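# Move the blue carton from the bookcase row to the desk

## Task

Pull the blue carton out of the line of cartons on the bookcase and set it down on the desk. Every brown carton has to stay exactly where it was, neither moved nor rotated. The blue carton may not topple or be left leaning, or the task fails. It only counts if it stays put without the robot holding it, so open the gripper and back the robot away at the end.

## Robot and tools

Robot: a Hello Robot Stretch 3. It has a two-wheel base (0.33 m long, 0.34 m wide), a lift that rides up and down a mast, and a single arm that telescopes out to the robot's RIGHT. The arm cannot reach forward, so to bring the gripper forward you drive the base. Turns on the spot pivot about the point midway between the drive wheels, 0.05 m behind the front edge. With the arm retracted and the wrist folded, a turn sweeps a circle of radius 0.28 m. An unfolded, level gripper pokes out past that circle. Loose objects can occasionally be nudged by outside disturbances. Each finger pad grips with at most about 25 N, so grasps are weak.

Frames: the base frame has its origin on the floor between the drive wheels, with x forward, y left and z up. The odometry frame is the base frame as it stood at the start of the scene. hand_pose is reported in the base frame and sits where the fingertips meet when closed. With all wrist joints at zero, its x axis points up, its y axis points back toward the mast and its z axis points to the rear.

execute_actions: the argument "actions" is a list holding one action, or an empty list, which moves nothing and just returns state and images. "cameras" chooses which images come back: head_camera, nav_camera, wrist_camera or all. Null or leaving it out means all, and [] means none. An action may contain "base", "joints", or both, and can also carry "contact_limits". All of its motions start together.
- base takes exactly one command, and it is an offset from where the base currently stands. {"translate_m": d} drives straight d metres, range -1 to 1, forward positive. {"rotate_rad": d} turns in place d radians, range -3.2 to 3.2, counter-clockwise (left) positive. The base cannot move sideways.
- joints are absolute targets given by name. lift_m 0 to 1.1 (arm height); arm_m 0 to 0.52 (extension); wrist_yaw_rad -1.345 to 4.42 (0 points along the arm, positive swings toward the front, 3.0 folds the wrist over the base); wrist_pitch_rad -1.57 to 0.451 (0 is level, negative tips the fingers down); wrist_roll_rad -2.911 to 2.911; gripper_m -0.089 to 0.179 (larger is wider; the real fingertip gap is about 0.007 smaller when nearly closed and 0.025 smaller when wide open, and it is 0 below 0.007); head_pan_rad -3.953 to 1.73 (-1.57 looks along the arm); head_tilt_rad -1.53 to 0.419 (negative looks down). A joint you omit may keep pushing toward its previous target.
- contact_limits: {"arm_m": effort %}, 1 to 100. The arm motion stops with contact_stop once its effort reaches this value (the negative of it when retracting). The value also caps the holding force until the next action. Lower values are gentler, but too low stops the arm immediately.
An unknown key or an out-of-range value rejects the whole call. A reported stop cancels the remaining calls in that reply. No action lasts longer than 15 s. The base travels at 0.30 m/s only when the arm is stowed (lift_m<0.30, arm_m<0.03, wrist_yaw_rad>2.54); otherwise it is held to 0.10 m/s.

wait: seconds, 0 to 10. It returns state and images without commanding anything. zoom_image: camera plus region [x0,y0,x1,y1] in image pixels, at most 504x504, taken from that camera's latest full image. finished_scene: scene number (1 or 2). It ends the scene for good, and the goal must already be met and stable.

Results: base_status and joint_status report how each motion ended: done, off_target (came to rest short of the target and may still be pushing), contact_stop, time_out or torque_fault. A lift or arm that hits contact_stop goes slack until you command it again. A slack lift can sag under a load, and closing the fingers against a surface pushes it upward. on_its_own describes joints you did not command; "held at" gives the target being held. motor_effort is percent of maximum, with the peak during the action in brackets; readings carry bias and noise. If a motor's effort at rest is out of its rest range, it is probably pushing on something or carrying a load. lidar_m gives 12 distances at 30-degree sectors: sector 1 is ahead, 4 left, 7 behind, 10 right. The scan plane is 0.17 m high, "-" means nothing seen, and the robot's own parts can block sectors 5, 6, 9 and 10. wrist_depth_mm and head_depth_mm are 7x7 grids of median depth in mm. base_odometry comes from wheel counts only, so slip counts as travel. turned_by_wheels and turned_by_imu give the turn since the last result. base_tilt is in degrees, with about 4 degrees of fixed error.

Gripper: to grip, command a value below the object's width. To release, command at least 0.02 above the value where contact happened. Neither the reading nor "done" proves you are holding anything. To re-squeeze, send a different value.

Cautions: fold or unfold the wrist only with lift_m between 0.32 and 0.95, wrist_pitch_rad -0.4 and roll near 0. Once folded, the lift may drop to 0.25. With yaw below -0.4, keep pitch at -0.5 or lower. Arm pushes with the gripper above about 0.45 m can tip the robot, and so can repeated pushes or driving while the gripper holds or hooks something that cannot move. If base_tilt shows a lean, undo the last move in small steps, free the gripper, and lower the lift to about 0.2 if needed. The wrist and base have no contact stop, and prolonged straining switches a wrist servo off for 10 s. Avoid knocking the brown cartons. Finish by opening the gripper and moving clear.

Each tool is called after "Call:" as name(argument=value, ...), one argument or row to a line, values as JSON.

## Session

Call:
execute_actions(
  actions=[],
)

Scene clock: 0.00 s.
base_odometry: x=+0.000 y=+0.000 heading=+0.000 (m, m, rad; odometry frame)
turned_by_wheels: +0.000 (rad since the last result)
turned_by_imu: +0.000 (rad since the last result)
base_tilt: forward=-1.0 right=-0.4 (deg)
lidar_m: 2.09 2.41 2.12 2.52 1.82 1.34 1.37 2.29 1.91 2.26 2.13 2.04
head_depth_mm: 1792 1830 1858 1853 1890 1911 1865 / 1845 1943 1976 1970 1989 2009 1966 / 1836 2022 2056 2080 2128 2154 1979 / 1823 2173 2149 2195 2203 2233 2001 / 1810 2293 2330 2329 2380 2382 2031 / 1804 2479 2464 2516 2518 2553 1995 / 1777 2575 2678 2701 2766 2747 2020
base_status: not commanded
joint_positions: lift_m=+0.431 arm_m=+0.002 wrist_yaw_rad=+3.099 wrist_pitch_rad=-0.623 wrist_roll_rad=-0.011 gripper_m=+0.037 head_pan_rad=-0.007 head_tilt_rad=-0.005
joint_status: not commanded
motor_effort: left_wheel=+0 right_wheel=-1 lift_m=+34 arm_m=+0 wrist_yaw_rad=+0 wrist_pitch_rad=+5 wrist_roll_rad=+0 gripper_m=-1 head_pan_rad=+0 head_tilt_rad=+2 (%)
hand_pose: x=-0.0130 y=+0.0465 z=+0.4009 quat_wxyz=(+0.230, +0.674, +0.204, +0.672) (m; base frame)
wrist_depth_mm: - - - - - - - / 978 985 - - - - - / 824 824 823 836 832 841 850 / 706 715 707 716 723 717 723 / 623 621 619 622 625 629 635 / 551 563 - - 552 559 565 / 500 - - - 501 504 513
pictures: head_camera (sideways: a quarter turn clockwise sets it upright), nav_camera (sideways: a quarter turn counterclockwise sets it upright), wrist_camera
Images, in order (width x height): head_camera 896x504, nav_camera 672x504, wrist_camera 644x364.

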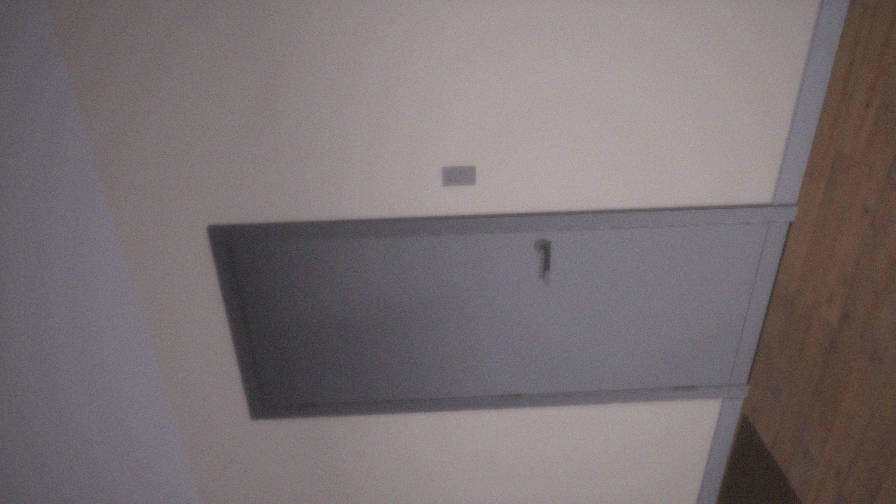

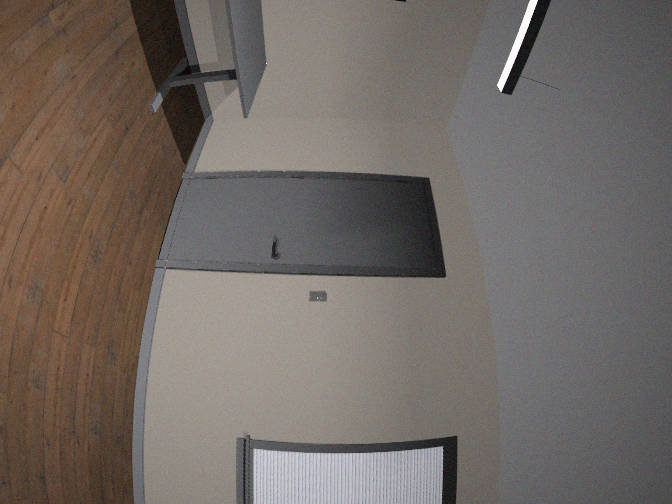

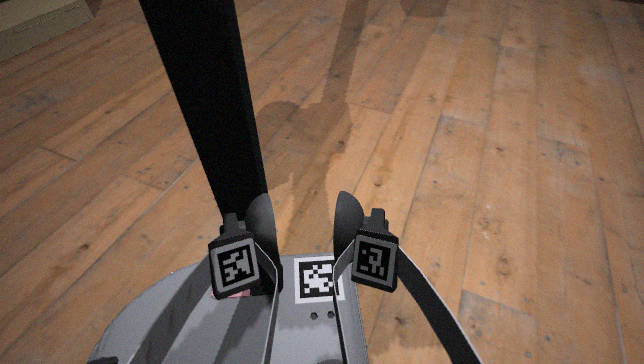

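Call:
execute_actions(
  actions=[
    {"joints":{"head_pan_rad":1.7,"head_tilt_rad":-0.4,"wrist_pitch_rad":-0.4,"lift_m":0.27}},
  ],
  cameras=["head_camera","nav_camera"],
)

Call:
execute_actions(
  actions=[
    {"joints":{"head_pan_rad":-3.5}},
  ],
  cameras=["head_camera","nav_camera"],
)

Scene clock: 2.70 s.
base_odometry: x=+0.000 y=+0.000 heading=+0.000 (m, m, rad; odometry frame)
turned_by_wheels: +0.000 (rad since the last result)
turned_by_imu: +0.000 (rad since the last result)
base_tilt: forward=-0.9 right=-0.4 (deg)
lidar_m: 2.10 2.42 2.12 2.53 1.81 1.34 1.37 2.28 1.91 2.25 2.13 2.04
head_depth_mm: 2159 2257 2467 2590 2122 1613 1304 / 2259 2444 2615 2727 2126 1623 1311 / 2412 2622 2788 2917 2141 1643 1320 / 2474 2651 2863 2892 2145 1649 1321 / 2230 2333 2512 2653 2167 1640 1337 / 1956 2059 2172 2295 2213 1694 1375 / 1768 1852 1985 - - - -
base_status: not commanded
joint_positions: lift_m=+0.271 arm_m=+0.002 wrist_yaw_rad=+3.099 wrist_pitch_rad=-0.423 wrist_roll_rad=-0.011 gripper_m=+0.037 head_pan_rad=+1.693 head_tilt_rad=-0.395
joint_status: all done
motor_effort: left_wheel=+0(0) right_wheel=-1(1) lift_m=+17(33) arm_m=+0(0) wrist_yaw_rad=+1(1) wrist_pitch_rad=+10(11) wrist_roll_rad=+0(0) gripper_m=+0(1) head_pan_rad=+3(41) head_tilt_rad=-3(24) (%)
hand_pose: x=-0.0118 y=+0.0763 z=+0.2822 quat_wxyz=(+0.163, +0.690, +0.135, +0.692) (m; base frame)
wrist_depth_mm: - - - - - - - / - - - - - - - / 827 819 835 837 837 833 837 / 663 656 - 661 659 660 668 / 540 547 - 542 545 549 546 / 463 - - - 469 463 467 / - - - - 402 404 408
pictures: head_camera (sideways: a quarter turn clockwise sets it upright), nav_camera (sideways: a quarter turn counterclockwise sets it upright)
camera_calibration (this result's frames):
head_camera: T_world_to_cam=[[0.000804072, -0.414027, -0.910264, 1.20272], [-0.994171, -0.098464, 0.0439075, -0.0509947], [-0.107807, 0.904923, -0.411693, 0.491894], [0, 0, 0, 1]] pos_world=[0.00136508, 0.0478115, 1.29954]
nav_camera: T_world_to_cam=[[-0.0731292, 0.35085, 0.933572, -1.17347], [0.990165, 0.13749, 0.0258915, 0.0181842], [-0.119273, 0.926283, -0.357454, 0.424526], [0, 0, 0, 1]] pos_world=[-0.053186, 0.0159813, 1.2468]
Images, in order (width x height): head_camera 896x504, nav_camera 672x504.

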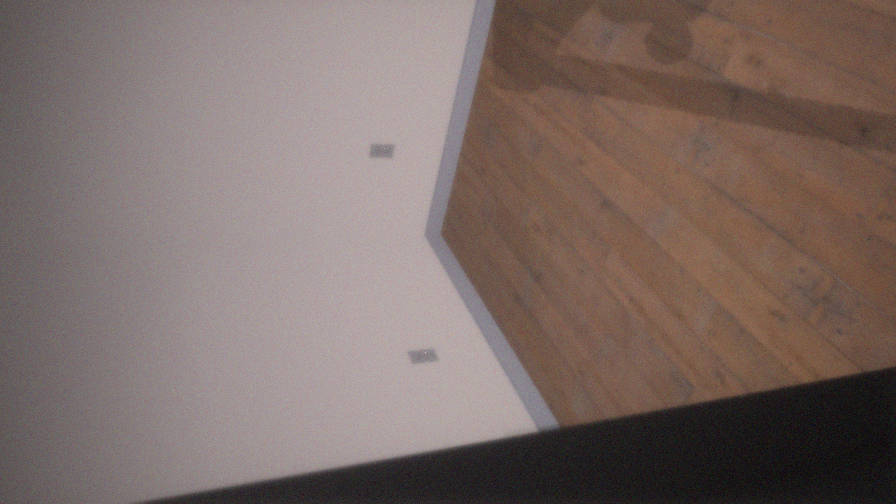

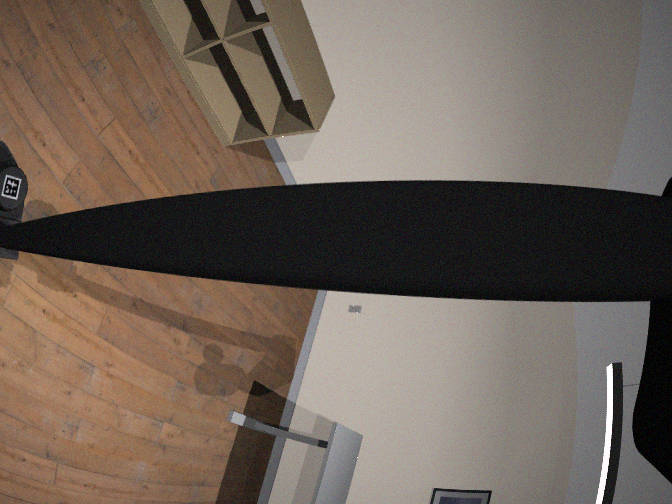

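Scene clock: 5.73 s.
base_odometry: x=+0.000 y=+0.000 heading=+0.000 (m, m, rad; odometry frame)
turned_by_wheels: +0.000 (rad since the last result)
turned_by_imu: +0.000 (rad since the last result)
base_tilt: forward=-1.0 right=-0.4 (deg)
lidar_m: 2.10 2.42 2.12 2.52 1.82 1.34 1.37 2.29 1.90 2.25 2.14 2.04
head_depth_mm: 1389 1507 1613 1636 1709 1599 1300 / 1399 1512 1637 1656 1649 1620 1305 / 1419 1510 1651 1665 1741 1622 1320 / 1447 1555 1678 1683 1762 1645 1319 / 1459 1570 1725 1827 1756 1640 1322 / 1477 1607 1734 1916 2033 1665 1336 / 1501 1633 1774 1950 2092 1669 1335
base_status: not commanded
joint_positions: lift_m=+0.271 arm_m=+0.002 wrist_yaw_rad=+3.099 wrist_pitch_rad=-0.423 wrist_roll_rad=-0.011 gripper_m=+0.037 head_pan_rad=-3.493 head_tilt_rad=-0.395
joint_status: all done
motor_effort: left_wheel=+0(0) right_wheel=-1(1) lift_m=+17(17) arm_m=-1(0) wrist_yaw_rad=+0(0) wrist_pitch_rad=+10(10) wrist_roll_rad=+0(0) gripper_m=-1(1) head_pan_rad=-4(40) head_tilt_rad=-3(2) (%)
hand_pose: x=-0.0118 y=+0.0763 z=+0.2822 quat_wxyz=(+0.163, +0.690, +0.135, +0.692) (m; base frame)
wrist_depth_mm: - - - - - - - / - - - - - - - / 843 837 837 824 839 840 839 / 665 656 - 657 659 662 659 / 545 540 - 546 542 546 550 / 462 - - - 466 467 465 / - - - - 406 405 406
pictures: head_camera (sideways: a quarter turn clockwise sets it upright), nav_camera (sideways: a quarter turn counterclockwise sets it upright)
camera_calibration (this result's frames):
head_camera: T_world_to_cam=[[0.369091, -0.188034, -0.910173, 1.20035], [-0.365428, -0.929804, 0.0439024, -0.0548234], [-0.854537, 0.316399, -0.411895, 0.496711], [0, 0, 0, 1]] pos_world=[-0.0386154, 0.0175738, 1.29953]
nav_camera: T_world_to_cam=[[-0.34582, 0.0948665, 0.933493, -1.17171], [0.32885, 0.944027, 0.025888, 0.0222228], [-0.878787, 0.315932, -0.35766, 0.429427], [0, 0, 0, 1]] pos_world=[-0.0351317, -0.045493, 1.24679]
Images, in order (width x height): head_camera 896x504, nav_camera 672x504.

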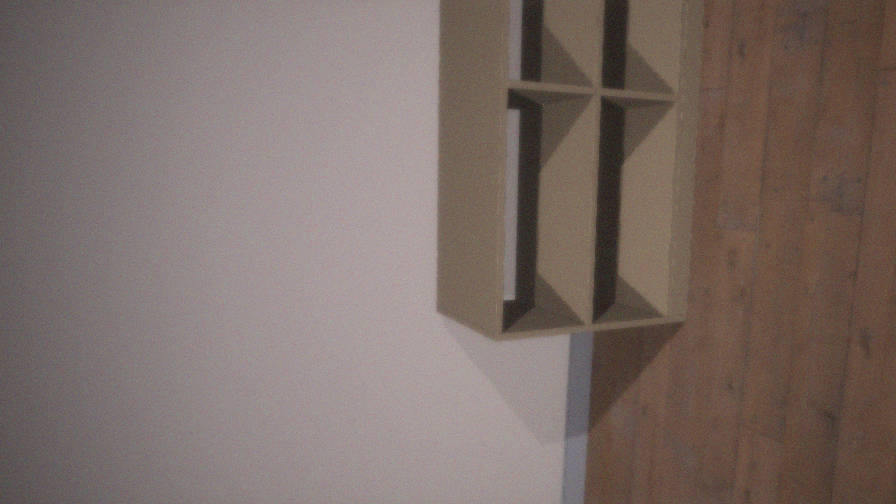

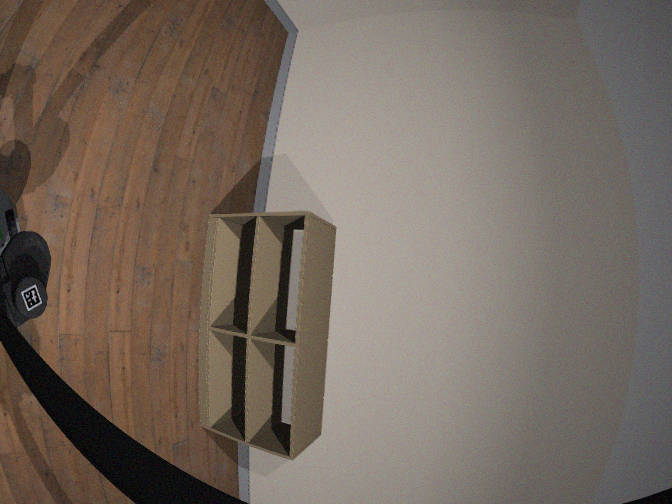

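Hmm, that shelf is empty (and left/right appears otherwise). Look right.

Call:
execute_actions(
  actions=[
    {"joints":{"head_pan_rad":-1.9}},
  ],
  cameras=["head_camera","nav_camera"],
)

Scene clock: 7.33 s.
base_odometry: x=+0.000 y=+0.000 heading=+0.000 (m, m, rad; odometry frame)
turned_by_wheels: +0.000 (rad since the last result)
turned_by_imu: +0.000 (rad since the last result)
base_tilt: forward=-1.0 right=-0.5 (deg)
lidar_m: 2.10 2.42 2.12 2.52 1.81 1.34 1.37 2.29 1.90 2.25 2.13 2.04
head_depth_mm: 1756 1879 1906 2148 2050 1610 1308 / 1760 1889 1947 2204 2072 1619 1306 / 1792 1919 1985 2241 2120 1633 1317 / 1820 1981 2069 2274 2167 1636 1316 / 1853 1975 2161 2388 2156 1659 1321 / 1872 2015 2214 2439 2161 1657 1333 / 1921 2086 2243 2448 2175 1670 1338
base_status: not commanded
joint_positions: lift_m=+0.271 arm_m=+0.002 wrist_yaw_rad=+3.099 wrist_pitch_rad=-0.423 wrist_roll_rad=-0.011 gripper_m=+0.037 head_pan_rad=-1.907 head_tilt_rad=-0.395
joint_status: all done
motor_effort: left_wheel=+0(0) right_wheel=-1(0) lift_m=+17(17) arm_m=+0(0) wrist_yaw_rad=+0(0) wrist_pitch_rad=+10(10) wrist_roll_rad=+0(0) gripper_m=-1(0) head_pan_rad=+4(40) head_tilt_rad=-3(3) (%)
hand_pose: x=-0.0118 y=+0.0763 z=+0.2822 quat_wxyz=(+0.163, +0.690, +0.135, +0.692) (m; base frame)
wrist_depth_mm: - - - - - - - / - - - - - - - / 829 834 835 837 835 841 822 / 654 663 - 660 666 658 660 / 549 547 - 547 542 543 545 / 467 - - - 465 462 466 / - - - - 401 406 406
pictures: head_camera (sideways: a quarter turn clockwise sets it upright), nav_camera (sideways: a quarter turn counterclockwise sets it upright)
camera_calibration (this result's frames):
head_camera: T_world_to_cam=[[0.182577, 0.37182, -0.910173, 1.20149], [0.935085, -0.351693, 0.0439024, -0.0627565], [-0.303778, -0.859105, -0.411895, 0.493351], [0, 0, 0, 1]] pos_world=[-0.0108133, -0.0449694, 1.29953]
nav_camera: T_world_to_cam=[[-0.0897626, -0.34718, 0.933493, -1.17327], [-0.948769, 0.314909, 0.025888, 0.0300163], [-0.302953, -0.883345, -0.35766, 0.425915], [0, 0, 0, 1]] pos_world=[0.0521954, -0.0405572, 1.24679]
Images, in order (width x height): head_camera 896x504, nav_camera 672x504.

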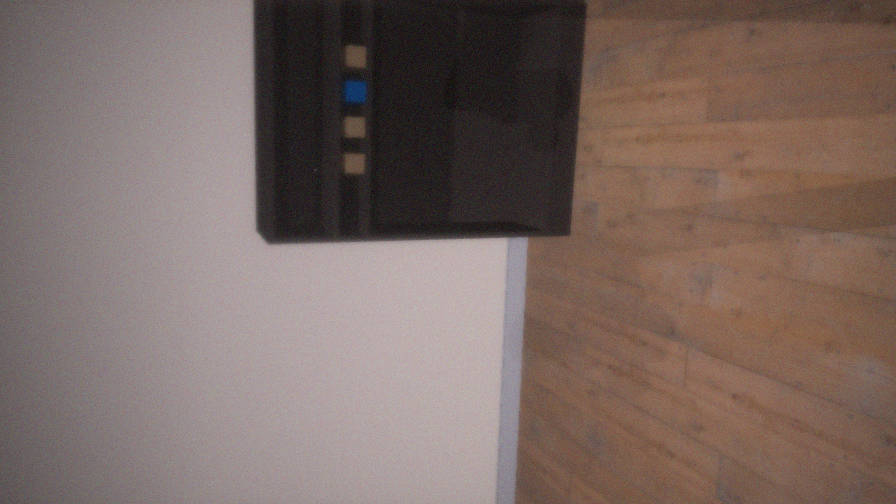

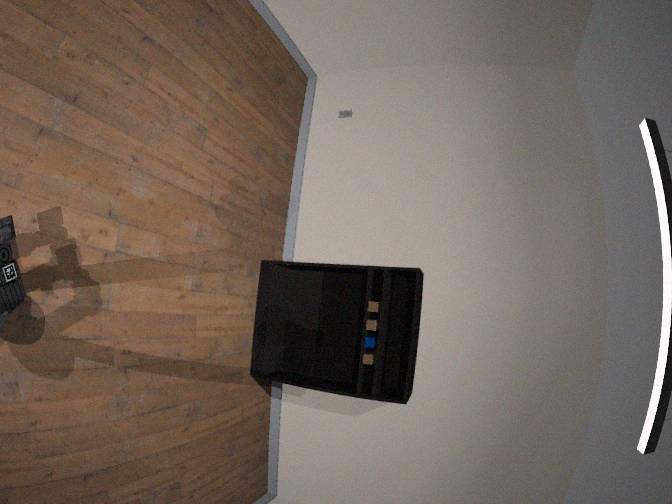

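Call:
execute_actions(
  actions=[
    {"base":{"rotate_rad":0.94}},
  ],
  cameras=[],
)

Call:
execute_actions(
  actions=[
    {"base":{"translate_m":-1.0},"joints":{"head_pan_rad":-1.57}},
  ],
  cameras=[],
)

Call:
execute_actions(
  actions=[
    {"base":{"translate_m":-0.22}},
  ],
  cameras=[],
)

Call:
execute_actions(
  actions=[
    {"base":{"rotate_rad":-1.41},"joints":{"head_tilt_rad":-0.7}},
  ],
  cameras=[],
)

Call:
execute_actions(
  actions=[
    {"joints":{"lift_m":0.7,"gripper_m":0.11}},
  ],
  cameras=[],
)

Call:
execute_actions(
  actions=[
    {"joints":{"wrist_yaw_rad":0}},
  ],
  cameras=[],
)

Call:
execute_actions(
  actions=[
    {"joints":{"wrist_pitch_rad":0}},
  ],
)

Scene clock: 10.57 s.
base_odometry: x=+0.000 y=+0.000 heading=+0.940 (m, m, rad; odometry frame)
turned_by_wheels: +0.940 (rad since the last result)
turned_by_imu: +0.937 (rad since the last result)
base_tilt: forward=-0.9 right=-0.4 (deg)
lidar_m: 2.12 2.61 1.55 1.34 1.75 2.18 1.94 1.90 2.22 2.04 2.06 2.41
head_depth_mm: 2238 2442 2639 2769 2119 1609 1316 / 2111 2308 2500 2699 2134 1613 1306 / 1996 2155 2360 2540 2130 1620 1323 / 1913 2023 2218 2403 2151 1643 1320 / 1791 1933 2070 2274 2151 1636 1324 / 1707 1817 1953 2091 2177 1648 1328 / 1620 1743 1847 2001 2088 1655 1334
base_status: done
joint_positions: lift_m=+0.271 arm_m=+0.002 wrist_yaw_rad=+3.099 wrist_pitch_rad=-0.423 wrist_roll_rad=-0.011 gripper_m=+0.037 head_pan_rad=-1.907 head_tilt_rad=-0.396
joint_status: not commanded
motor_effort: left_wheel=-3(14) right_wheel=+2(10) lift_m=+17(17) arm_m=+0(0) wrist_yaw_rad=+0(1) wrist_pitch_rad=+10(10) wrist_roll_rad=+0(0) gripper_m=+0(0) head_pan_rad=+3(3) head_tilt_rad=-2(2) (%)
hand_pose: x=-0.0118 y=+0.0763 z=+0.2822 quat_wxyz=(+0.162, +0.690, +0.135, +0.692) (m; base frame)
wrist_depth_mm: - - - - - - - / - - - - - - - / 826 827 832 824 829 827 832 / 659 653 - 661 667 656 661 / 549 547 - 544 547 549 548 / 463 - - - 464 467 463 / - - - - 404 405 408
pictures: none
No camera images: the call's "cameras" was empty. Leave "cameras" out to get every camera's image.

Scene clock: 15.60 s.
base_odometry: x=-0.590 y=-0.807 heading=+0.940 (m, m, rad; odometry frame)
turned_by_wheels: +0.000 (rad since the last result)
turned_by_imu: -0.002 (rad since the last result)
base_tilt: forward=-1.0 right=-0.4 (deg)
lidar_m: 3.57 2.15 1.30 1.45 1.61 0.96 0.95 0.98 1.50 2.17 2.19 2.73
head_depth_mm: 1906 2061 2219 2373 2114 1629 1300 / 1860 2027 2194 2399 2146 1612 1313 / 1843 1983 2161 2348 2127 1630 1315 / 1823 1962 2103 2309 2169 1626 1319 / 1793 1903 2070 2274 2171 1640 1319 / 1768 1884 2031 2212 2184 1650 1349 / 1719 1844 1987 2178 2197 1659 1341
base_status: done
joint_positions: lift_m=+0.271 arm_m=+0.002 wrist_yaw_rad=+3.099 wrist_pitch_rad=-0.422 wrist_roll_rad=-0.011 gripper_m=+0.037 head_pan_rad=-1.577 head_tilt_rad=-0.396
joint_status: all done
motor_effort: left_wheel=-3(14) right_wheel=+3(5) lift_m=+17(18) arm_m=-1(1) wrist_yaw_rad=+0(0) wrist_pitch_rad=+10(10) wrist_roll_rad=+0(0) gripper_m=-1(0) head_pan_rad=+4(27) head_tilt_rad=-2(2) (%)
hand_pose: x=-0.0118 y=+0.0763 z=+0.2823 quat_wxyz=(+0.162, +0.690, +0.135, +0.692) (m; base frame)
wrist_depth_mm: - - - - - - - / - - - - - - - / 829 824 830 838 833 829 833 / 660 656 - 651 659 651 655 / 543 539 - 545 544 550 546 / 463 - - - 462 462 466 / - - - - 406 405 406
pictures: none
No camera images: the call's "cameras" was empty. Leave "cameras" out to get every camera's image.

Scene clock: 17.87 s.
base_odometry: x=-0.720 y=-0.985 heading=+0.940 (m, m, rad; odometry frame)
turned_by_wheels: +0.000 (rad since the last result)
turned_by_imu: +0.000 (rad since the last result)
base_tilt: forward=-0.9 right=-0.4 (deg)
lidar_m: 3.35 2.31 1.39 1.57 1.58 0.74 0.88 0.80 1.23 2.20 2.22 2.77
head_depth_mm: 1804 1863 1937 2021 1967 1593 1308 / 1885 2061 2217 2405 2138 1632 1309 / 1865 2011 2196 2384 2123 1626 1319 / 1854 1967 2140 2332 2147 1663 1316 / 1811 1944 2114 2291 2203 1635 1323 / 1776 1911 2025 2243 2175 1652 1331 / 1736 1878 2005 2208 2179 1655 1340
base_status: done
joint_positions: lift_m=+0.271 arm_m=+0.002 wrist_yaw_rad=+3.099 wrist_pitch_rad=-0.422 wrist_roll_rad=-0.011 gripper_m=+0.037 head_pan_rad=-1.577 head_tilt_rad=-0.396
joint_status: not commanded
motor_effort: left_wheel=-2(14) right_wheel=+1(5) lift_m=+17(18) arm_m=+0(1) wrist_yaw_rad=+0(1) wrist_pitch_rad=+10(10) wrist_roll_rad=+0(0) gripper_m=-1(0) head_pan_rad=+3(3) head_tilt_rad=-2(2) (%)
hand_pose: x=-0.0118 y=+0.0764 z=+0.2823 quat_wxyz=(+0.162, +0.690, +0.135, +0.692) (m; base frame)
wrist_depth_mm: - - - - - - - / - - - - - - - / 830 822 834 829 843 838 845 / 658 661 - 665 670 661 664 / 542 541 - 544 542 542 541 / 464 - - - 464 461 465 / - - - - 408 404 406
pictures: none
No camera images: the call's "cameras" was empty. Leave "cameras" out to get every camera's image.

Scene clock: 20.13 s.
base_odometry: x=-0.720 y=-0.985 heading=-0.470 (m, m, rad; odometry frame)
turned_by_wheels: -1.410 (rad since the last result)
turned_by_imu: -1.405 (rad since the last result)
base_tilt: forward=-1.0 right=-0.4 (deg)
lidar_m: 2.20 2.31 3.21 3.78 1.81 1.39 1.57 1.35 0.74 0.93 0.80 1.44
head_depth_mm: 794 710 829 866 1125 1271 1125 / 797 713 835 871 1334 1249 1127 / 797 723 841 844 1360 1265 1125 / 797 730 845 852 1374 1269 1143 / 795 738 853 854 1384 1274 1138 / 797 741 858 828 1352 1281 1141 / 796 754 862 895 1172 1300 1146
base_status: done
joint_positions: lift_m=+0.271 arm_m=+0.002 wrist_yaw_rad=+3.099 wrist_pitch_rad=-0.422 wrist_roll_rad=-0.011 gripper_m=+0.037 head_pan_rad=-1.577 head_tilt_rad=-0.692
joint_status: all done
motor_effort: left_wheel=+3(16) right_wheel=-3(8) lift_m=+17(18) arm_m=-1(1) wrist_yaw_rad=+0(0) wrist_pitch_rad=+10(10) wrist_roll_rad=+0(0) gripper_m=-1(0) head_pan_rad=+4(3) head_tilt_rad=-4(27) (%)
hand_pose: x=-0.0118 y=+0.0763 z=+0.2823 quat_wxyz=(+0.162, +0.690, +0.135, +0.692) (m; base frame)
wrist_depth_mm: - - - - - - - / - - - - - - - / 826 844 822 824 826 839 843 / 657 657 - 657 654 666 657 / 546 544 - 541 548 541 550 / 462 - - - 465 465 468 / - - - - 404 407 405
pictures: none
No camera images: the call's "cameras" was empty. Leave "cameras" out to get every camera's image.

Scene clock: 24.87 s.
base_odometry: x=-0.720 y=-0.985 heading=-0.470 (m, m, rad; odometry frame)
turned_by_wheels: +0.000 (rad since the last result)
turned_by_imu: +0.000 (rad since the last result)
base_tilt: forward=-1.0 right=-0.5 (deg)
lidar_m: 2.20 2.31 3.21 3.78 1.81 1.38 1.56 1.35 0.74 0.93 0.80 1.44
head_depth_mm: 795 710 827 866 1114 1278 1174 / 795 717 837 866 1324 1252 1184 / 801 722 843 842 1352 1264 1177 / 797 726 849 849 1362 1276 1184 / 794 736 853 855 1381 1280 1162 / 797 745 858 826 1342 1280 1139 / 798 751 863 894 1171 1294 1135
base_status: not commanded
joint_positions: lift_m=+0.699 arm_m=+0.002 wrist_yaw_rad=+3.099 wrist_pitch_rad=-0.422 wrist_roll_rad=-0.011 gripper_m=+0.110 head_pan_rad=-1.577 head_tilt_rad=-0.692
joint_status: all done
motor_effort: left_wheel=+3(3) right_wheel=-3(4) lift_m=+50(52) arm_m=-1(1) wrist_yaw_rad=+0(1) wrist_pitch_rad=+10(10) wrist_roll_rad=+0(0) gripper_m=+0(100) head_pan_rad=+3(4) head_tilt_rad=-4(4) (%)
hand_pose: x=-0.0118 y=+0.0764 z=+0.7112 quat_wxyz=(+0.162, +0.690, +0.134, +0.692) (m; base frame)
wrist_depth_mm: - - - - - - - / - - - - - - - / - - - - - - - / - - - - - - - / - - - - - - - / 958 938 - 961 918 943 951 / 824 824 825 833 825 828 821
pictures: none
No camera images: the call's "cameras" was empty. Leave "cameras" out to get every camera's image.

Scene clock: 27.43 s.
base_odometry: x=-0.720 y=-0.985 heading=-0.470 (m, m, rad; odometry frame)
turned_by_wheels: +0.000 (rad since the last result)
turned_by_imu: +0.000 (rad since the last result)
base_tilt: forward=-0.9 right=-0.4 (deg)
lidar_m: 2.20 2.31 3.21 3.78 1.81 1.39 1.57 1.35 0.74 0.93 0.80 1.44
head_depth_mm: 796 706 833 866 1117 1272 1172 / 797 714 835 870 1327 1256 1189 / 798 723 844 845 1355 1284 - / 795 730 847 848 1370 1275 1132 / 798 736 855 856 1374 1275 1129 / 796 744 858 829 1343 1286 1141 / 797 750 868 891 1166 1290 1140
base_status: not commanded
joint_positions: lift_m=+0.699 arm_m=+0.002 wrist_yaw_rad=+0.003 wrist_pitch_rad=-0.422 wrist_roll_rad=-0.011 gripper_m=+0.110 head_pan_rad=-1.577 head_tilt_rad=-0.692
joint_status: all done
motor_effort: left_wheel=+3(3) right_wheel=-3(3) lift_m=+50(50) arm_m=-1(1) wrist_yaw_rad=-2(4) wrist_pitch_rad=+10(10) wrist_roll_rad=+0(0) gripper_m=+0(0) head_pan_rad=+3(4) head_tilt_rad=-4(4) (%)
hand_pose: x=-0.0207 y=-0.3713 z=+0.7112 quat_wxyz=(+0.696, +0.150, -0.687, -0.146) (m; base frame)
wrist_depth_mm: 481 619 616 622 619 483 410 / 521 668 686 675 678 554 715 / 536 723 762 752 744 552 811 / 591 758 840 850 813 633 902 / - 709 949 935 937 - - / 949 797 834 834 811 941 931 / 827 817 796 795 786 824 830
pictures: none
No camera images: the call's "cameras" was empty. Leave "cameras" out to get every camera's image.

Scene clock: 28.47 s.
base_odometry: x=-0.720 y=-0.985 heading=-0.470 (m, m, rad; odometry frame)
turned_by_wheels: +0.000 (rad since the last result)
turned_by_imu: +0.000 (rad since the last result)
base_tilt: forward=-0.9 right=-0.4 (deg)
lidar_m: 2.20 2.31 3.22 3.80 1.81 1.39 1.57 1.35 0.74 0.93 0.80 1.44
head_depth_mm: 794 710 831 864 1121 1267 1181 / 795 713 837 871 1320 1268 1184 / 797 720 842 845 1360 1267 - / 796 728 849 851 1373 1273 1112 / 797 735 852 849 1385 1282 1136 / 797 745 855 823 1346 1285 1138 / 796 755 865 892 1170 1298 1150
base_status: not commanded
joint_positions: lift_m=+0.699 arm_m=+0.002 wrist_yaw_rad=+0.003 wrist_pitch_rad=-0.026 wrist_roll_rad=-0.011 gripper_m=+0.110 head_pan_rad=-1.577 head_tilt_rad=-0.692
joint_status: all done
motor_effort: left_wheel=+3(3) right_wheel=-3(3) lift_m=+50(50) arm_m=-1(0) wrist_yaw_rad=-2(2) wrist_pitch_rad=+12(13) wrist_roll_rad=+0(0) gripper_m=+0(0) head_pan_rad=+3(3) head_tilt_rad=-4(4) (%)
hand_pose: x=-0.0206 y=-0.4029 z=+0.8073 quat_wxyz=(+0.711, +0.011, -0.703, -0.008) (m; base frame)
wrist_depth_mm: 524 631 623 620 624 560 429 / 520 661 651 648 653 555 692 / 476 423 419 464 452 524 719 / 476 477 469 461 447 490 749 / 525 688 737 740 732 559 785 / 552 651 773 765 769 527 827 / 850 744 800 800 793 616 862
pictures: head_camera (sideways: a quarter turn clockwise sets it upright), nav_camera (sideways: a quarter turn counterclockwise sets it upright), wrist_camera
camera_calibration (this result's frames):
head_camera: T_world_to_cam=[[0.0534731, 0.659014, -0.750228, 0.993725], [0.998541, -0.0409715, 0.0351816, -0.0517748], [-0.00755281, -0.751014, -0.660243, 0.814658], [0, 0, 0, 1]] pos_world=[0.00471468, -0.0451805, 1.28521]
nav_camera: T_world_to_cam=[[0.0262656, -0.614752, 0.788283, -0.984593], [-0.999654, -0.0169468, 0.0200923, 0.037881], [0.00100711, -0.788538, -0.614985, 0.75888], [0, 0, 0, 1]] pos_world=[0.0629645, -0.00623295, 1.24208]
wrist_camera: T_world_to_cam=[[-0.99878, 0.045974, -0.0180386, 0.00370612], [0.0288341, 0.246308, -0.968763, 0.908308], [-0.0400948, -0.968101, -0.247333, -0.0234374], [0, 0, 0, 1]] pos_world=[-0.0234284, -0.246584, 0.874205]
Images, in order (width x height): head_camera 896x504, nav_camera 672x504, wrist_camera 644x364.

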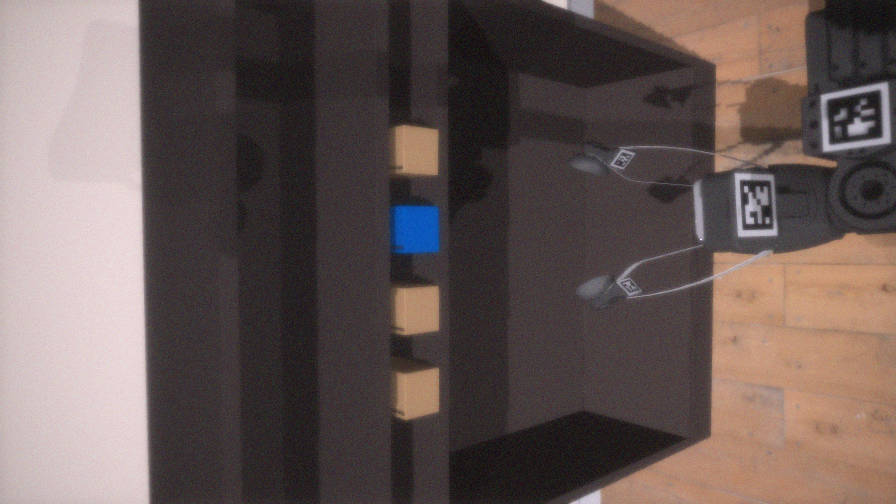

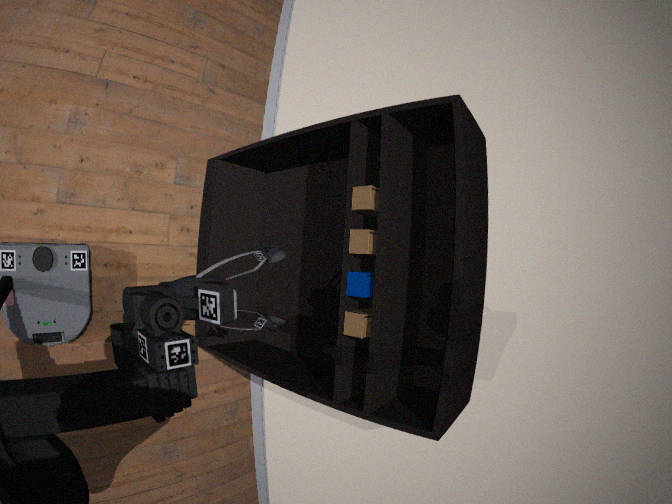

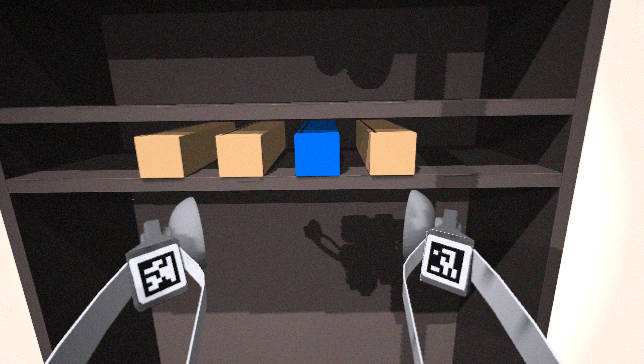

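Call:
execute_actions(
  actions=[
    {"joints":{"arm_m":0.19,"gripper_m":0.095}},
  ],
  cameras=["head_camera","wrist_camera"],
)

Scene clock: 31.53 s.
base_odometry: x=-0.720 y=-0.985 heading=-0.470 (m, m, rad; odometry frame)
turned_by_wheels: +0.000 (rad since the last result)
turned_by_imu: +0.000 (rad since the last result)
base_tilt: forward=-1.0 right=-0.4 (deg)
lidar_m: 2.20 2.31 3.22 3.79 1.80 1.39 1.56 1.35 0.74 0.93 0.80 1.44
head_depth_mm: 795 708 832 870 1118 1306 - / 797 714 841 872 1319 1257 1119 / 795 720 840 828 - 1254 1133 / 798 728 848 818 1364 1270 1135 / 799 737 851 851 1379 1281 1136 / 792 743 859 828 1352 1290 1141 / 794 753 860 896 1158 1287 1141
base_status: not commanded
joint_positions: lift_m=+0.699 arm_m=+0.190 wrist_yaw_rad=+0.002 wrist_pitch_rad=-0.025 wrist_roll_rad=-0.011 gripper_m=+0.095 head_pan_rad=-1.577 head_tilt_rad=-0.692
joint_status: all done
motor_effort: left_wheel=+3(3) right_wheel=-3(4) lift_m=+50(50) arm_m=+5(5) wrist_yaw_rad=-1(3) wrist_pitch_rad=+11(12) wrist_roll_rad=+0(0) gripper_m=+0(100) head_pan_rad=+3(3) head_tilt_rad=-4(4) (%)
hand_pose: x=-0.0209 y=-0.5901 z=+0.8076 quat_wxyz=(+0.711, +0.010, -0.703, -0.008) (m; base frame)
wrist_depth_mm: 464 459 458 455 451 448 380 / 476 483 479 472 473 470 365 / 303 249 235 233 232 232 231 / 247 260 257 240 243 311 348 / 255 261 258 256 257 254 258 / 505 568 565 561 563 549 385 / 493 600 595 586 585 574 385
pictures: head_camera (sideways: a quarter turn clockwise sets it upright), wrist_camera
camera_calibration (this result's frames):
head_camera: T_world_to_cam=[[0.0534729, 0.659014, -0.750228, 0.993725], [0.998541, -0.0409713, 0.0351816, -0.0517748], [-0.00755263, -0.751014, -0.660243, 0.814658], [0, 0, 0, 1]] pos_world=[0.00471469, -0.0451805, 1.28521]
wrist_camera: T_world_to_cam=[[-0.998716, 0.0473195, -0.0181032, 0.0128195], [0.0291742, 0.244998, -0.969085, 0.954263], [-0.0414213, -0.968368, -0.246064, -0.205876], [0, 0, 0, 1]] pos_world=[-0.0235645, -0.433762, 0.874335]
Images, in order (width x height): head_camera 896x504, wrist_camera 644x364.

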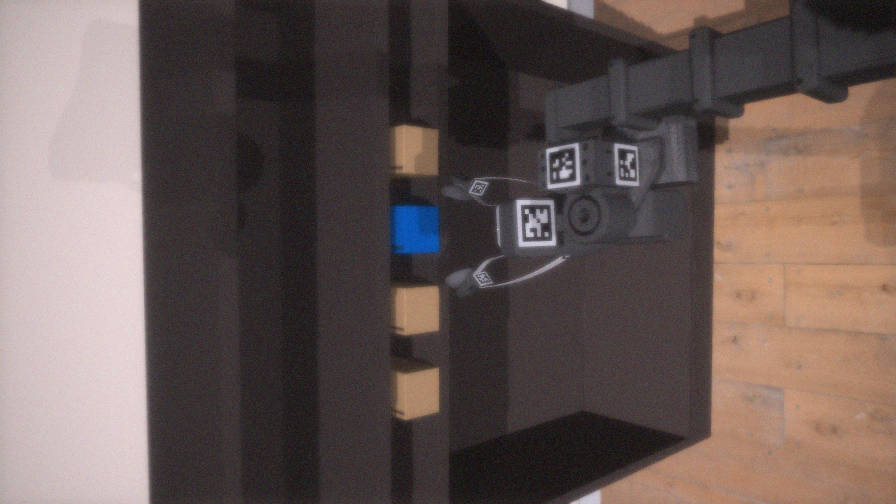

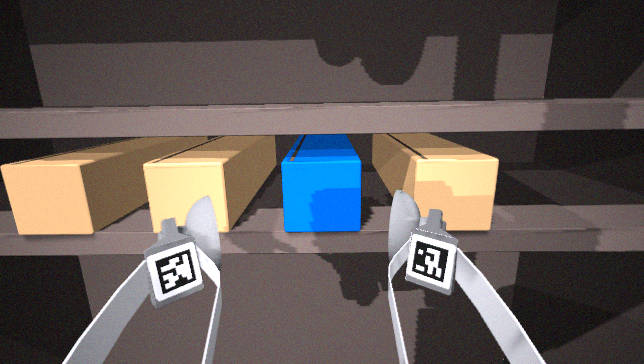

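Call:
execute_actions(
  actions=[
    {"base":{"translate_m":-0.011},"joints":{"arm_m":0.235,"gripper_m":0.09}},
  ],
  cameras=["head_camera","wrist_camera"],
)

Scene clock: 33.53 s.
base_odometry: x=-0.730 y=-0.980 heading=-0.470 (m, m, rad; odometry frame)
turned_by_wheels: +0.000 (rad since the last result)
turned_by_imu: +0.000 (rad since the last result)
base_tilt: forward=-1.0 right=-0.4 (deg)
lidar_m: 2.22 2.32 3.26 3.79 1.80 1.38 1.55 1.35 0.74 0.93 0.81 1.44
head_depth_mm: 796 708 832 867 1080 1298 - / 792 716 835 869 - 1253 1117 / 794 718 842 814 - 1263 1133 / 795 731 846 812 1377 1265 1132 / 796 735 856 822 1380 1274 1136 / 798 744 861 852 1376 1274 1141 / 799 752 862 893 1132 1301 1139
base_status: done
joint_positions: lift_m=+0.699 arm_m=+0.235 wrist_yaw_rad=+0.002 wrist_pitch_rad=-0.025 wrist_roll_rad=-0.011 gripper_m=+0.090 head_pan_rad=-1.577 head_tilt_rad=-0.692
joint_status: all done
motor_effort: left_wheel=+2(5) right_wheel=-4(8) lift_m=+50(50) arm_m=+5(5) wrist_yaw_rad=-1(1) wrist_pitch_rad=+11(11) wrist_roll_rad=+0(0) gripper_m=+0(97) head_pan_rad=+3(3) head_tilt_rad=-4(4) (%)
hand_pose: x=-0.0209 y=-0.6351 z=+0.8076 quat_wxyz=(+0.711, +0.010, -0.703, -0.008) (m; base frame)
wrist_depth_mm: 422 417 417 415 415 408 371 / 438 433 435 434 429 423 353 / 194 193 192 189 188 187 186 / 245 198 253 196 226 195 339 / 222 203 232 201 208 202 240 / 219 518 518 512 514 464 342 / 501 538 536 536 531 523 374
pictures: head_camera (sideways: a quarter turn clockwise sets it upright), wrist_camera
camera_calibration (this result's frames):
head_camera: T_world_to_cam=[[0.0534728, 0.659014, -0.750228, 0.993725], [0.998541, -0.0409712, 0.0351816, -0.0517748], [-0.00755254, -0.751014, -0.660243, 0.814658], [0, 0, 0, 1]] pos_world=[0.0047147, -0.0451805, 1.28521]
wrist_camera: T_world_to_cam=[[-0.998715, 0.0473419, -0.0181036, 0.0149579], [0.0291798, 0.244992, -0.969086, 0.965288], [-0.0414432, -0.968369, -0.246058, -0.249462], [0, 0, 0, 1]] pos_world=[-0.0235668, -0.478767, 0.874336]
Images, in order (width x height): head_camera 896x504, wrist_camera 644x364.

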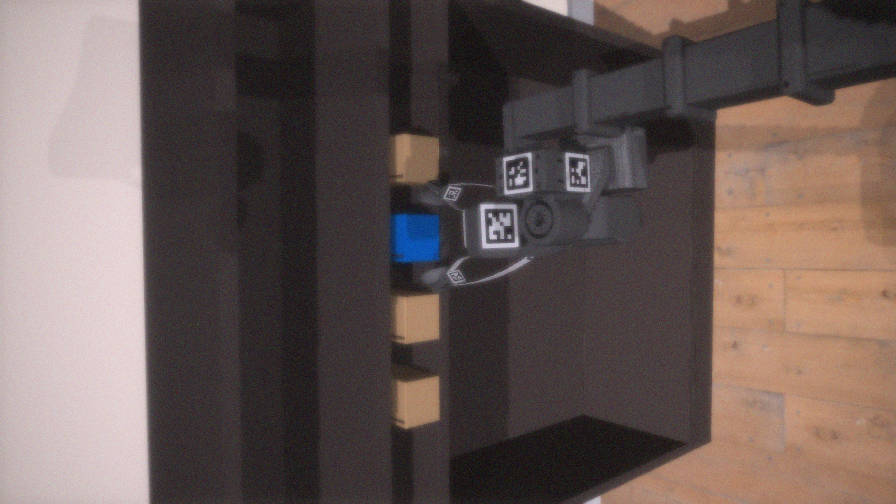

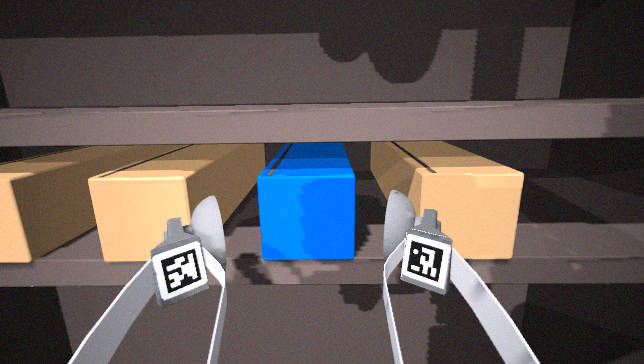

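Call:
execute_actions(
  actions=[
    {"joints":{"arm_m":0.295},"contact_limits":{"arm_m":12}},
  ],
  cameras=["head_camera","wrist_camera"],
)

Scene clock: 35.37 s.
base_odometry: x=-0.730 y=-0.980 heading=-0.470 (m, m, rad; odometry frame)
turned_by_wheels: +0.000 (rad since the last result)
turned_by_imu: +0.000 (rad since the last result)
base_tilt: forward=-1.0 right=-0.4 (deg)
lidar_m: 2.21 2.32 3.24 3.78 1.80 1.38 1.55 1.35 0.74 0.93 0.81 1.44
head_depth_mm: 796 706 834 867 1078 1334 - / 796 716 835 836 - 1239 1115 / 798 721 838 790 1373 1265 1127 / 794 725 848 847 1370 1272 1126 / 794 735 854 822 1384 1278 1141 / 797 743 857 854 1378 1281 1141 / 795 752 865 895 1124 1298 1141
base_status: not commanded
joint_positions: lift_m=+0.699 arm_m=+0.295 wrist_yaw_rad=+0.002 wrist_pitch_rad=-0.025 wrist_roll_rad=-0.011 gripper_m=+0.090 head_pan_rad=-1.577 head_tilt_rad=-0.692
joint_status: all done
motor_effort: left_wheel=+2(2) right_wheel=-4(3) lift_m=+50(50) arm_m=+5(4) wrist_yaw_rad=-1(1) wrist_pitch_rad=+11(11) wrist_roll_rad=+0(0) gripper_m=-1(1) head_pan_rad=+3(3) head_tilt_rad=-4(4) (%)
contact_limits: arm_m 12 (drawing in: default 29, maximum 48; extending or still: default 39, maximum 65)
hand_pose: x=-0.0209 y=-0.6951 z=+0.8076 quat_wxyz=(+0.711, +0.010, -0.703, -0.008) (m; base frame)
wrist_depth_mm: 367 366 362 361 359 358 353 / 382 381 379 374 376 370 359 / 133 132 132 131 130 128 128 / 185 165 203 158 231 169 342 / 140 141 138 137 167 138 138 / 146 145 146 144 168 143 146 / 158 157 156 155 154 153 153
pictures: head_camera (sideways: a quarter turn clockwise sets it upright), wrist_camera
camera_calibration (this result's frames):
head_camera: T_world_to_cam=[[0.0534729, 0.659014, -0.750228, 0.993725], [0.998541, -0.0409713, 0.0351816, -0.0517748], [-0.00755263, -0.751014, -0.660243, 0.814658], [0, 0, 0, 1]] pos_world=[0.00471469, -0.0451805, 1.28521]
wrist_camera: T_world_to_cam=[[-0.998714, 0.0473501, -0.0181038, 0.017802], [0.0291818, 0.244985, -0.969088, 0.979985], [-0.0414512, -0.96837, -0.246052, -0.307566], [0, 0, 0, 1]] pos_world=[-0.0235676, -0.538763, 0.874336]
Images, in order (width x height): head_camera 896x504, wrist_camera 644x364.

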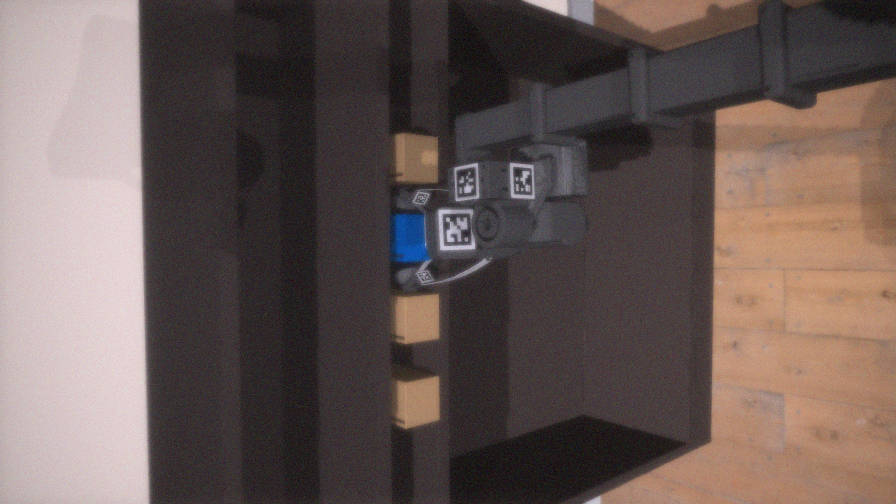

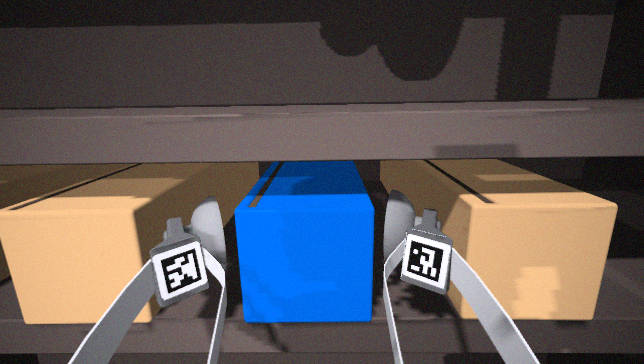

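Call:
execute_actions(
  actions=[
    {"joints":{"lift_m":0.692,"arm_m":0.305}},
  ],
  cameras=[],
)

Call:
execute_actions(
  actions=[
    {"joints":{"gripper_m":0.0}},
  ],
  cameras=[],
)

Call:
execute_actions(
  actions=[
    {"joints":{"arm_m":0.235}},
  ],
  cameras=["head_camera","wrist_camera"],
)

Scene clock: 36.63 s.
base_odometry: x=-0.730 y=-0.980 heading=-0.470 (m, m, rad; odometry frame)
turned_by_wheels: +0.000 (rad since the last result)
turned_by_imu: +0.000 (rad since the last result)
base_tilt: forward=-1.0 right=-0.4 (deg)
lidar_m: 2.21 2.32 3.23 3.78 1.80 1.38 1.55 1.35 0.74 0.93 0.81 1.44
head_depth_mm: 797 708 829 861 1077 1307 - / 792 712 836 836 - 1255 1106 / 793 720 841 788 1370 1261 1131 / 794 726 843 830 1365 1270 1128 / 794 732 854 821 1376 1275 1132 / 795 744 856 853 1378 1286 1138 / 794 754 862 893 1120 1290 1140
base_status: not commanded
joint_positions: lift_m=+0.693 arm_m=+0.305 wrist_yaw_rad=+0.002 wrist_pitch_rad=-0.025 wrist_roll_rad=-0.011 gripper_m=+0.090 head_pan_rad=-1.577 head_tilt_rad=-0.692
joint_status: all done
motor_effort: left_wheel=+2(2) right_wheel=-3(3) lift_m=+18(45) arm_m=+5(5) wrist_yaw_rad=-1(1) wrist_pitch_rad=+11(11) wrist_roll_rad=+0(0) gripper_m=+0(2) head_pan_rad=+3(4) head_tilt_rad=-4(4) (%)
hand_pose: x=-0.0209 y=-0.7051 z=+0.8008 quat_wxyz=(+0.711, +0.010, -0.703, -0.008) (m; base frame)
wrist_depth_mm: 357 355 355 351 349 348 344 / 369 368 368 365 364 361 357 / 122 121 121 120 119 119 118 / 158 164 205 149 203 143 160 / 129 131 127 126 144 128 126 / 135 134 135 132 156 133 132 / 146 145 145 143 142 141 140
pictures: none
No camera images: the call's "cameras" was empty. Leave "cameras" out to get every camera's image.

Scene clock: 38.03 s.
base_odometry: x=-0.730 y=-0.980 heading=-0.470 (m, m, rad; odometry frame)
turned_by_wheels: +0.000 (rad since the last result)
turned_by_imu: +0.000 (rad since the last result)
base_tilt: forward=-1.0 right=-0.4 (deg)
lidar_m: 2.22 2.32 3.24 3.79 1.80 1.38 1.55 1.35 0.74 0.93 0.81 1.44
head_depth_mm: 794 707 831 863 1085 1299 - / 797 713 834 840 - 1256 1108 / 793 722 841 794 1361 1258 1132 / 797 728 847 819 1369 1263 1133 / 797 734 852 819 1375 1277 1135 / 793 744 858 851 1371 1280 1135 / 792 753 861 892 1133 1291 1143
base_status: not commanded
joint_positions: lift_m=+0.693 arm_m=+0.305 wrist_yaw_rad=+0.002 wrist_pitch_rad=-0.025 wrist_roll_rad=-0.011 gripper_m=+0.044 head_pan_rad=-1.577 head_tilt_rad=-0.692
joint_status: gripper_m off_target (ended at +0.044, target +0.000)
motor_effort: left_wheel=+2(2) right_wheel=-3(4) lift_m=+17(17) arm_m=+5(5) wrist_yaw_rad=-1(2) wrist_pitch_rad=+11(11) wrist_roll_rad=+0(0) gripper_m=-100(100) head_pan_rad=+3(3) head_tilt_rad=-4(4) (%)
hand_pose: x=-0.0209 y=-0.7051 z=+0.8008 quat_wxyz=(+0.711, +0.010, -0.703, -0.008) (m; base frame)
wrist_depth_mm: 357 354 354 355 352 349 345 / 373 365 364 363 362 358 356 / 122 121 121 120 119 119 118 / 157 163 210 149 235 143 161 / 129 140 128 128 159 128 126 / 135 136 136 133 157 133 132 / 146 145 144 143 143 141 141
pictures: none
No camera images: the call's "cameras" was empty. Leave "cameras" out to get every camera's image.

Scene clock: 39.73 s.
base_odometry: x=-0.730 y=-0.980 heading=-0.470 (m, m, rad; odometry frame)
turned_by_wheels: +0.000 (rad since the last result)
turned_by_imu: +0.000 (rad since the last result)
base_tilt: forward=-1.0 right=-0.4 (deg)
lidar_m: 2.22 2.32 3.23 3.78 1.80 1.37 1.55 1.35 0.74 0.93 0.81 1.43
head_depth_mm: 792 708 831 865 1078 1303 - / 795 715 836 869 - 1247 1124 / 795 722 839 828 - 1267 1131 / 795 724 850 780 1362 1274 1139 / 796 736 850 823 1384 1281 1143 / 798 745 855 852 1375 1291 1145 / 800 752 860 890 1132 1291 1136
base_status: not commanded
joint_positions: lift_m=+0.693 arm_m=+0.235 wrist_yaw_rad=+0.002 wrist_pitch_rad=-0.025 wrist_roll_rad=-0.011 gripper_m=+0.011 head_pan_rad=-1.577 head_tilt_rad=-0.692
joint_status: all done
on_its_own: gripper_m moved -0.033 toward your old target +0.000
motor_effort: left_wheel=+2(2) right_wheel=-4(3) lift_m=+17(17) arm_m=-6(7) wrist_yaw_rad=-1(1) wrist_pitch_rad=+11(11) wrist_roll_rad=+0(0) gripper_m=-100(100) head_pan_rad=+4(4) head_tilt_rad=-4(4) (%)
hand_pose: x=-0.0209 y=-0.6359 z=+0.8008 quat_wxyz=(+0.711, +0.010, -0.703, -0.008) (m; base frame)
wrist_depth_mm: 415 420 413 413 414 412 370 / 435 432 433 425 427 423 353 / 191 190 189 189 228 447 339 / 233 196 214 149 216 193 339 / 221 203 128 128 199 206 223 / 482 517 136 133 514 499 355 / 513 538 541 538 532 519 375
pictures: head_camera (sideways: a quarter turn clockwise sets it upright), wrist_camera
camera_calibration (this result's frames):
head_camera: T_world_to_cam=[[0.0534729, 0.659014, -0.750228, 0.993725], [0.998541, -0.0409713, 0.0351816, -0.0517748], [-0.00755263, -0.751014, -0.660243, 0.814658], [0, 0, 0, 1]] pos_world=[0.00471469, -0.0451805, 1.28521]
wrist_camera: T_world_to_cam=[[-0.998714, 0.0473471, -0.0181079, 0.0148765], [0.0291817, 0.244909, -0.969107, 0.958839], [-0.0414496, -0.968389, -0.245976, -0.251975], [0, 0, 0, 1]] pos_world=[-0.0235674, -0.479542, 0.867508]
Images, in order (width x height): head_camera 896x504, wrist_camera 644x364.

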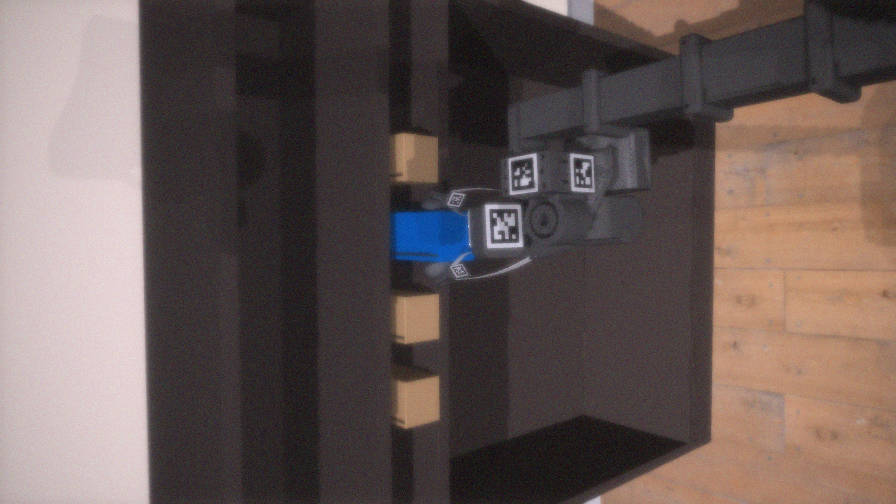

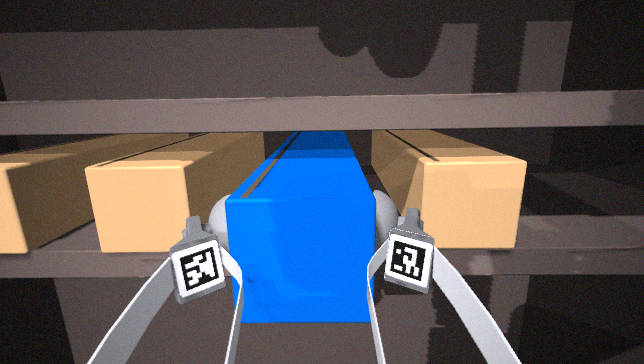

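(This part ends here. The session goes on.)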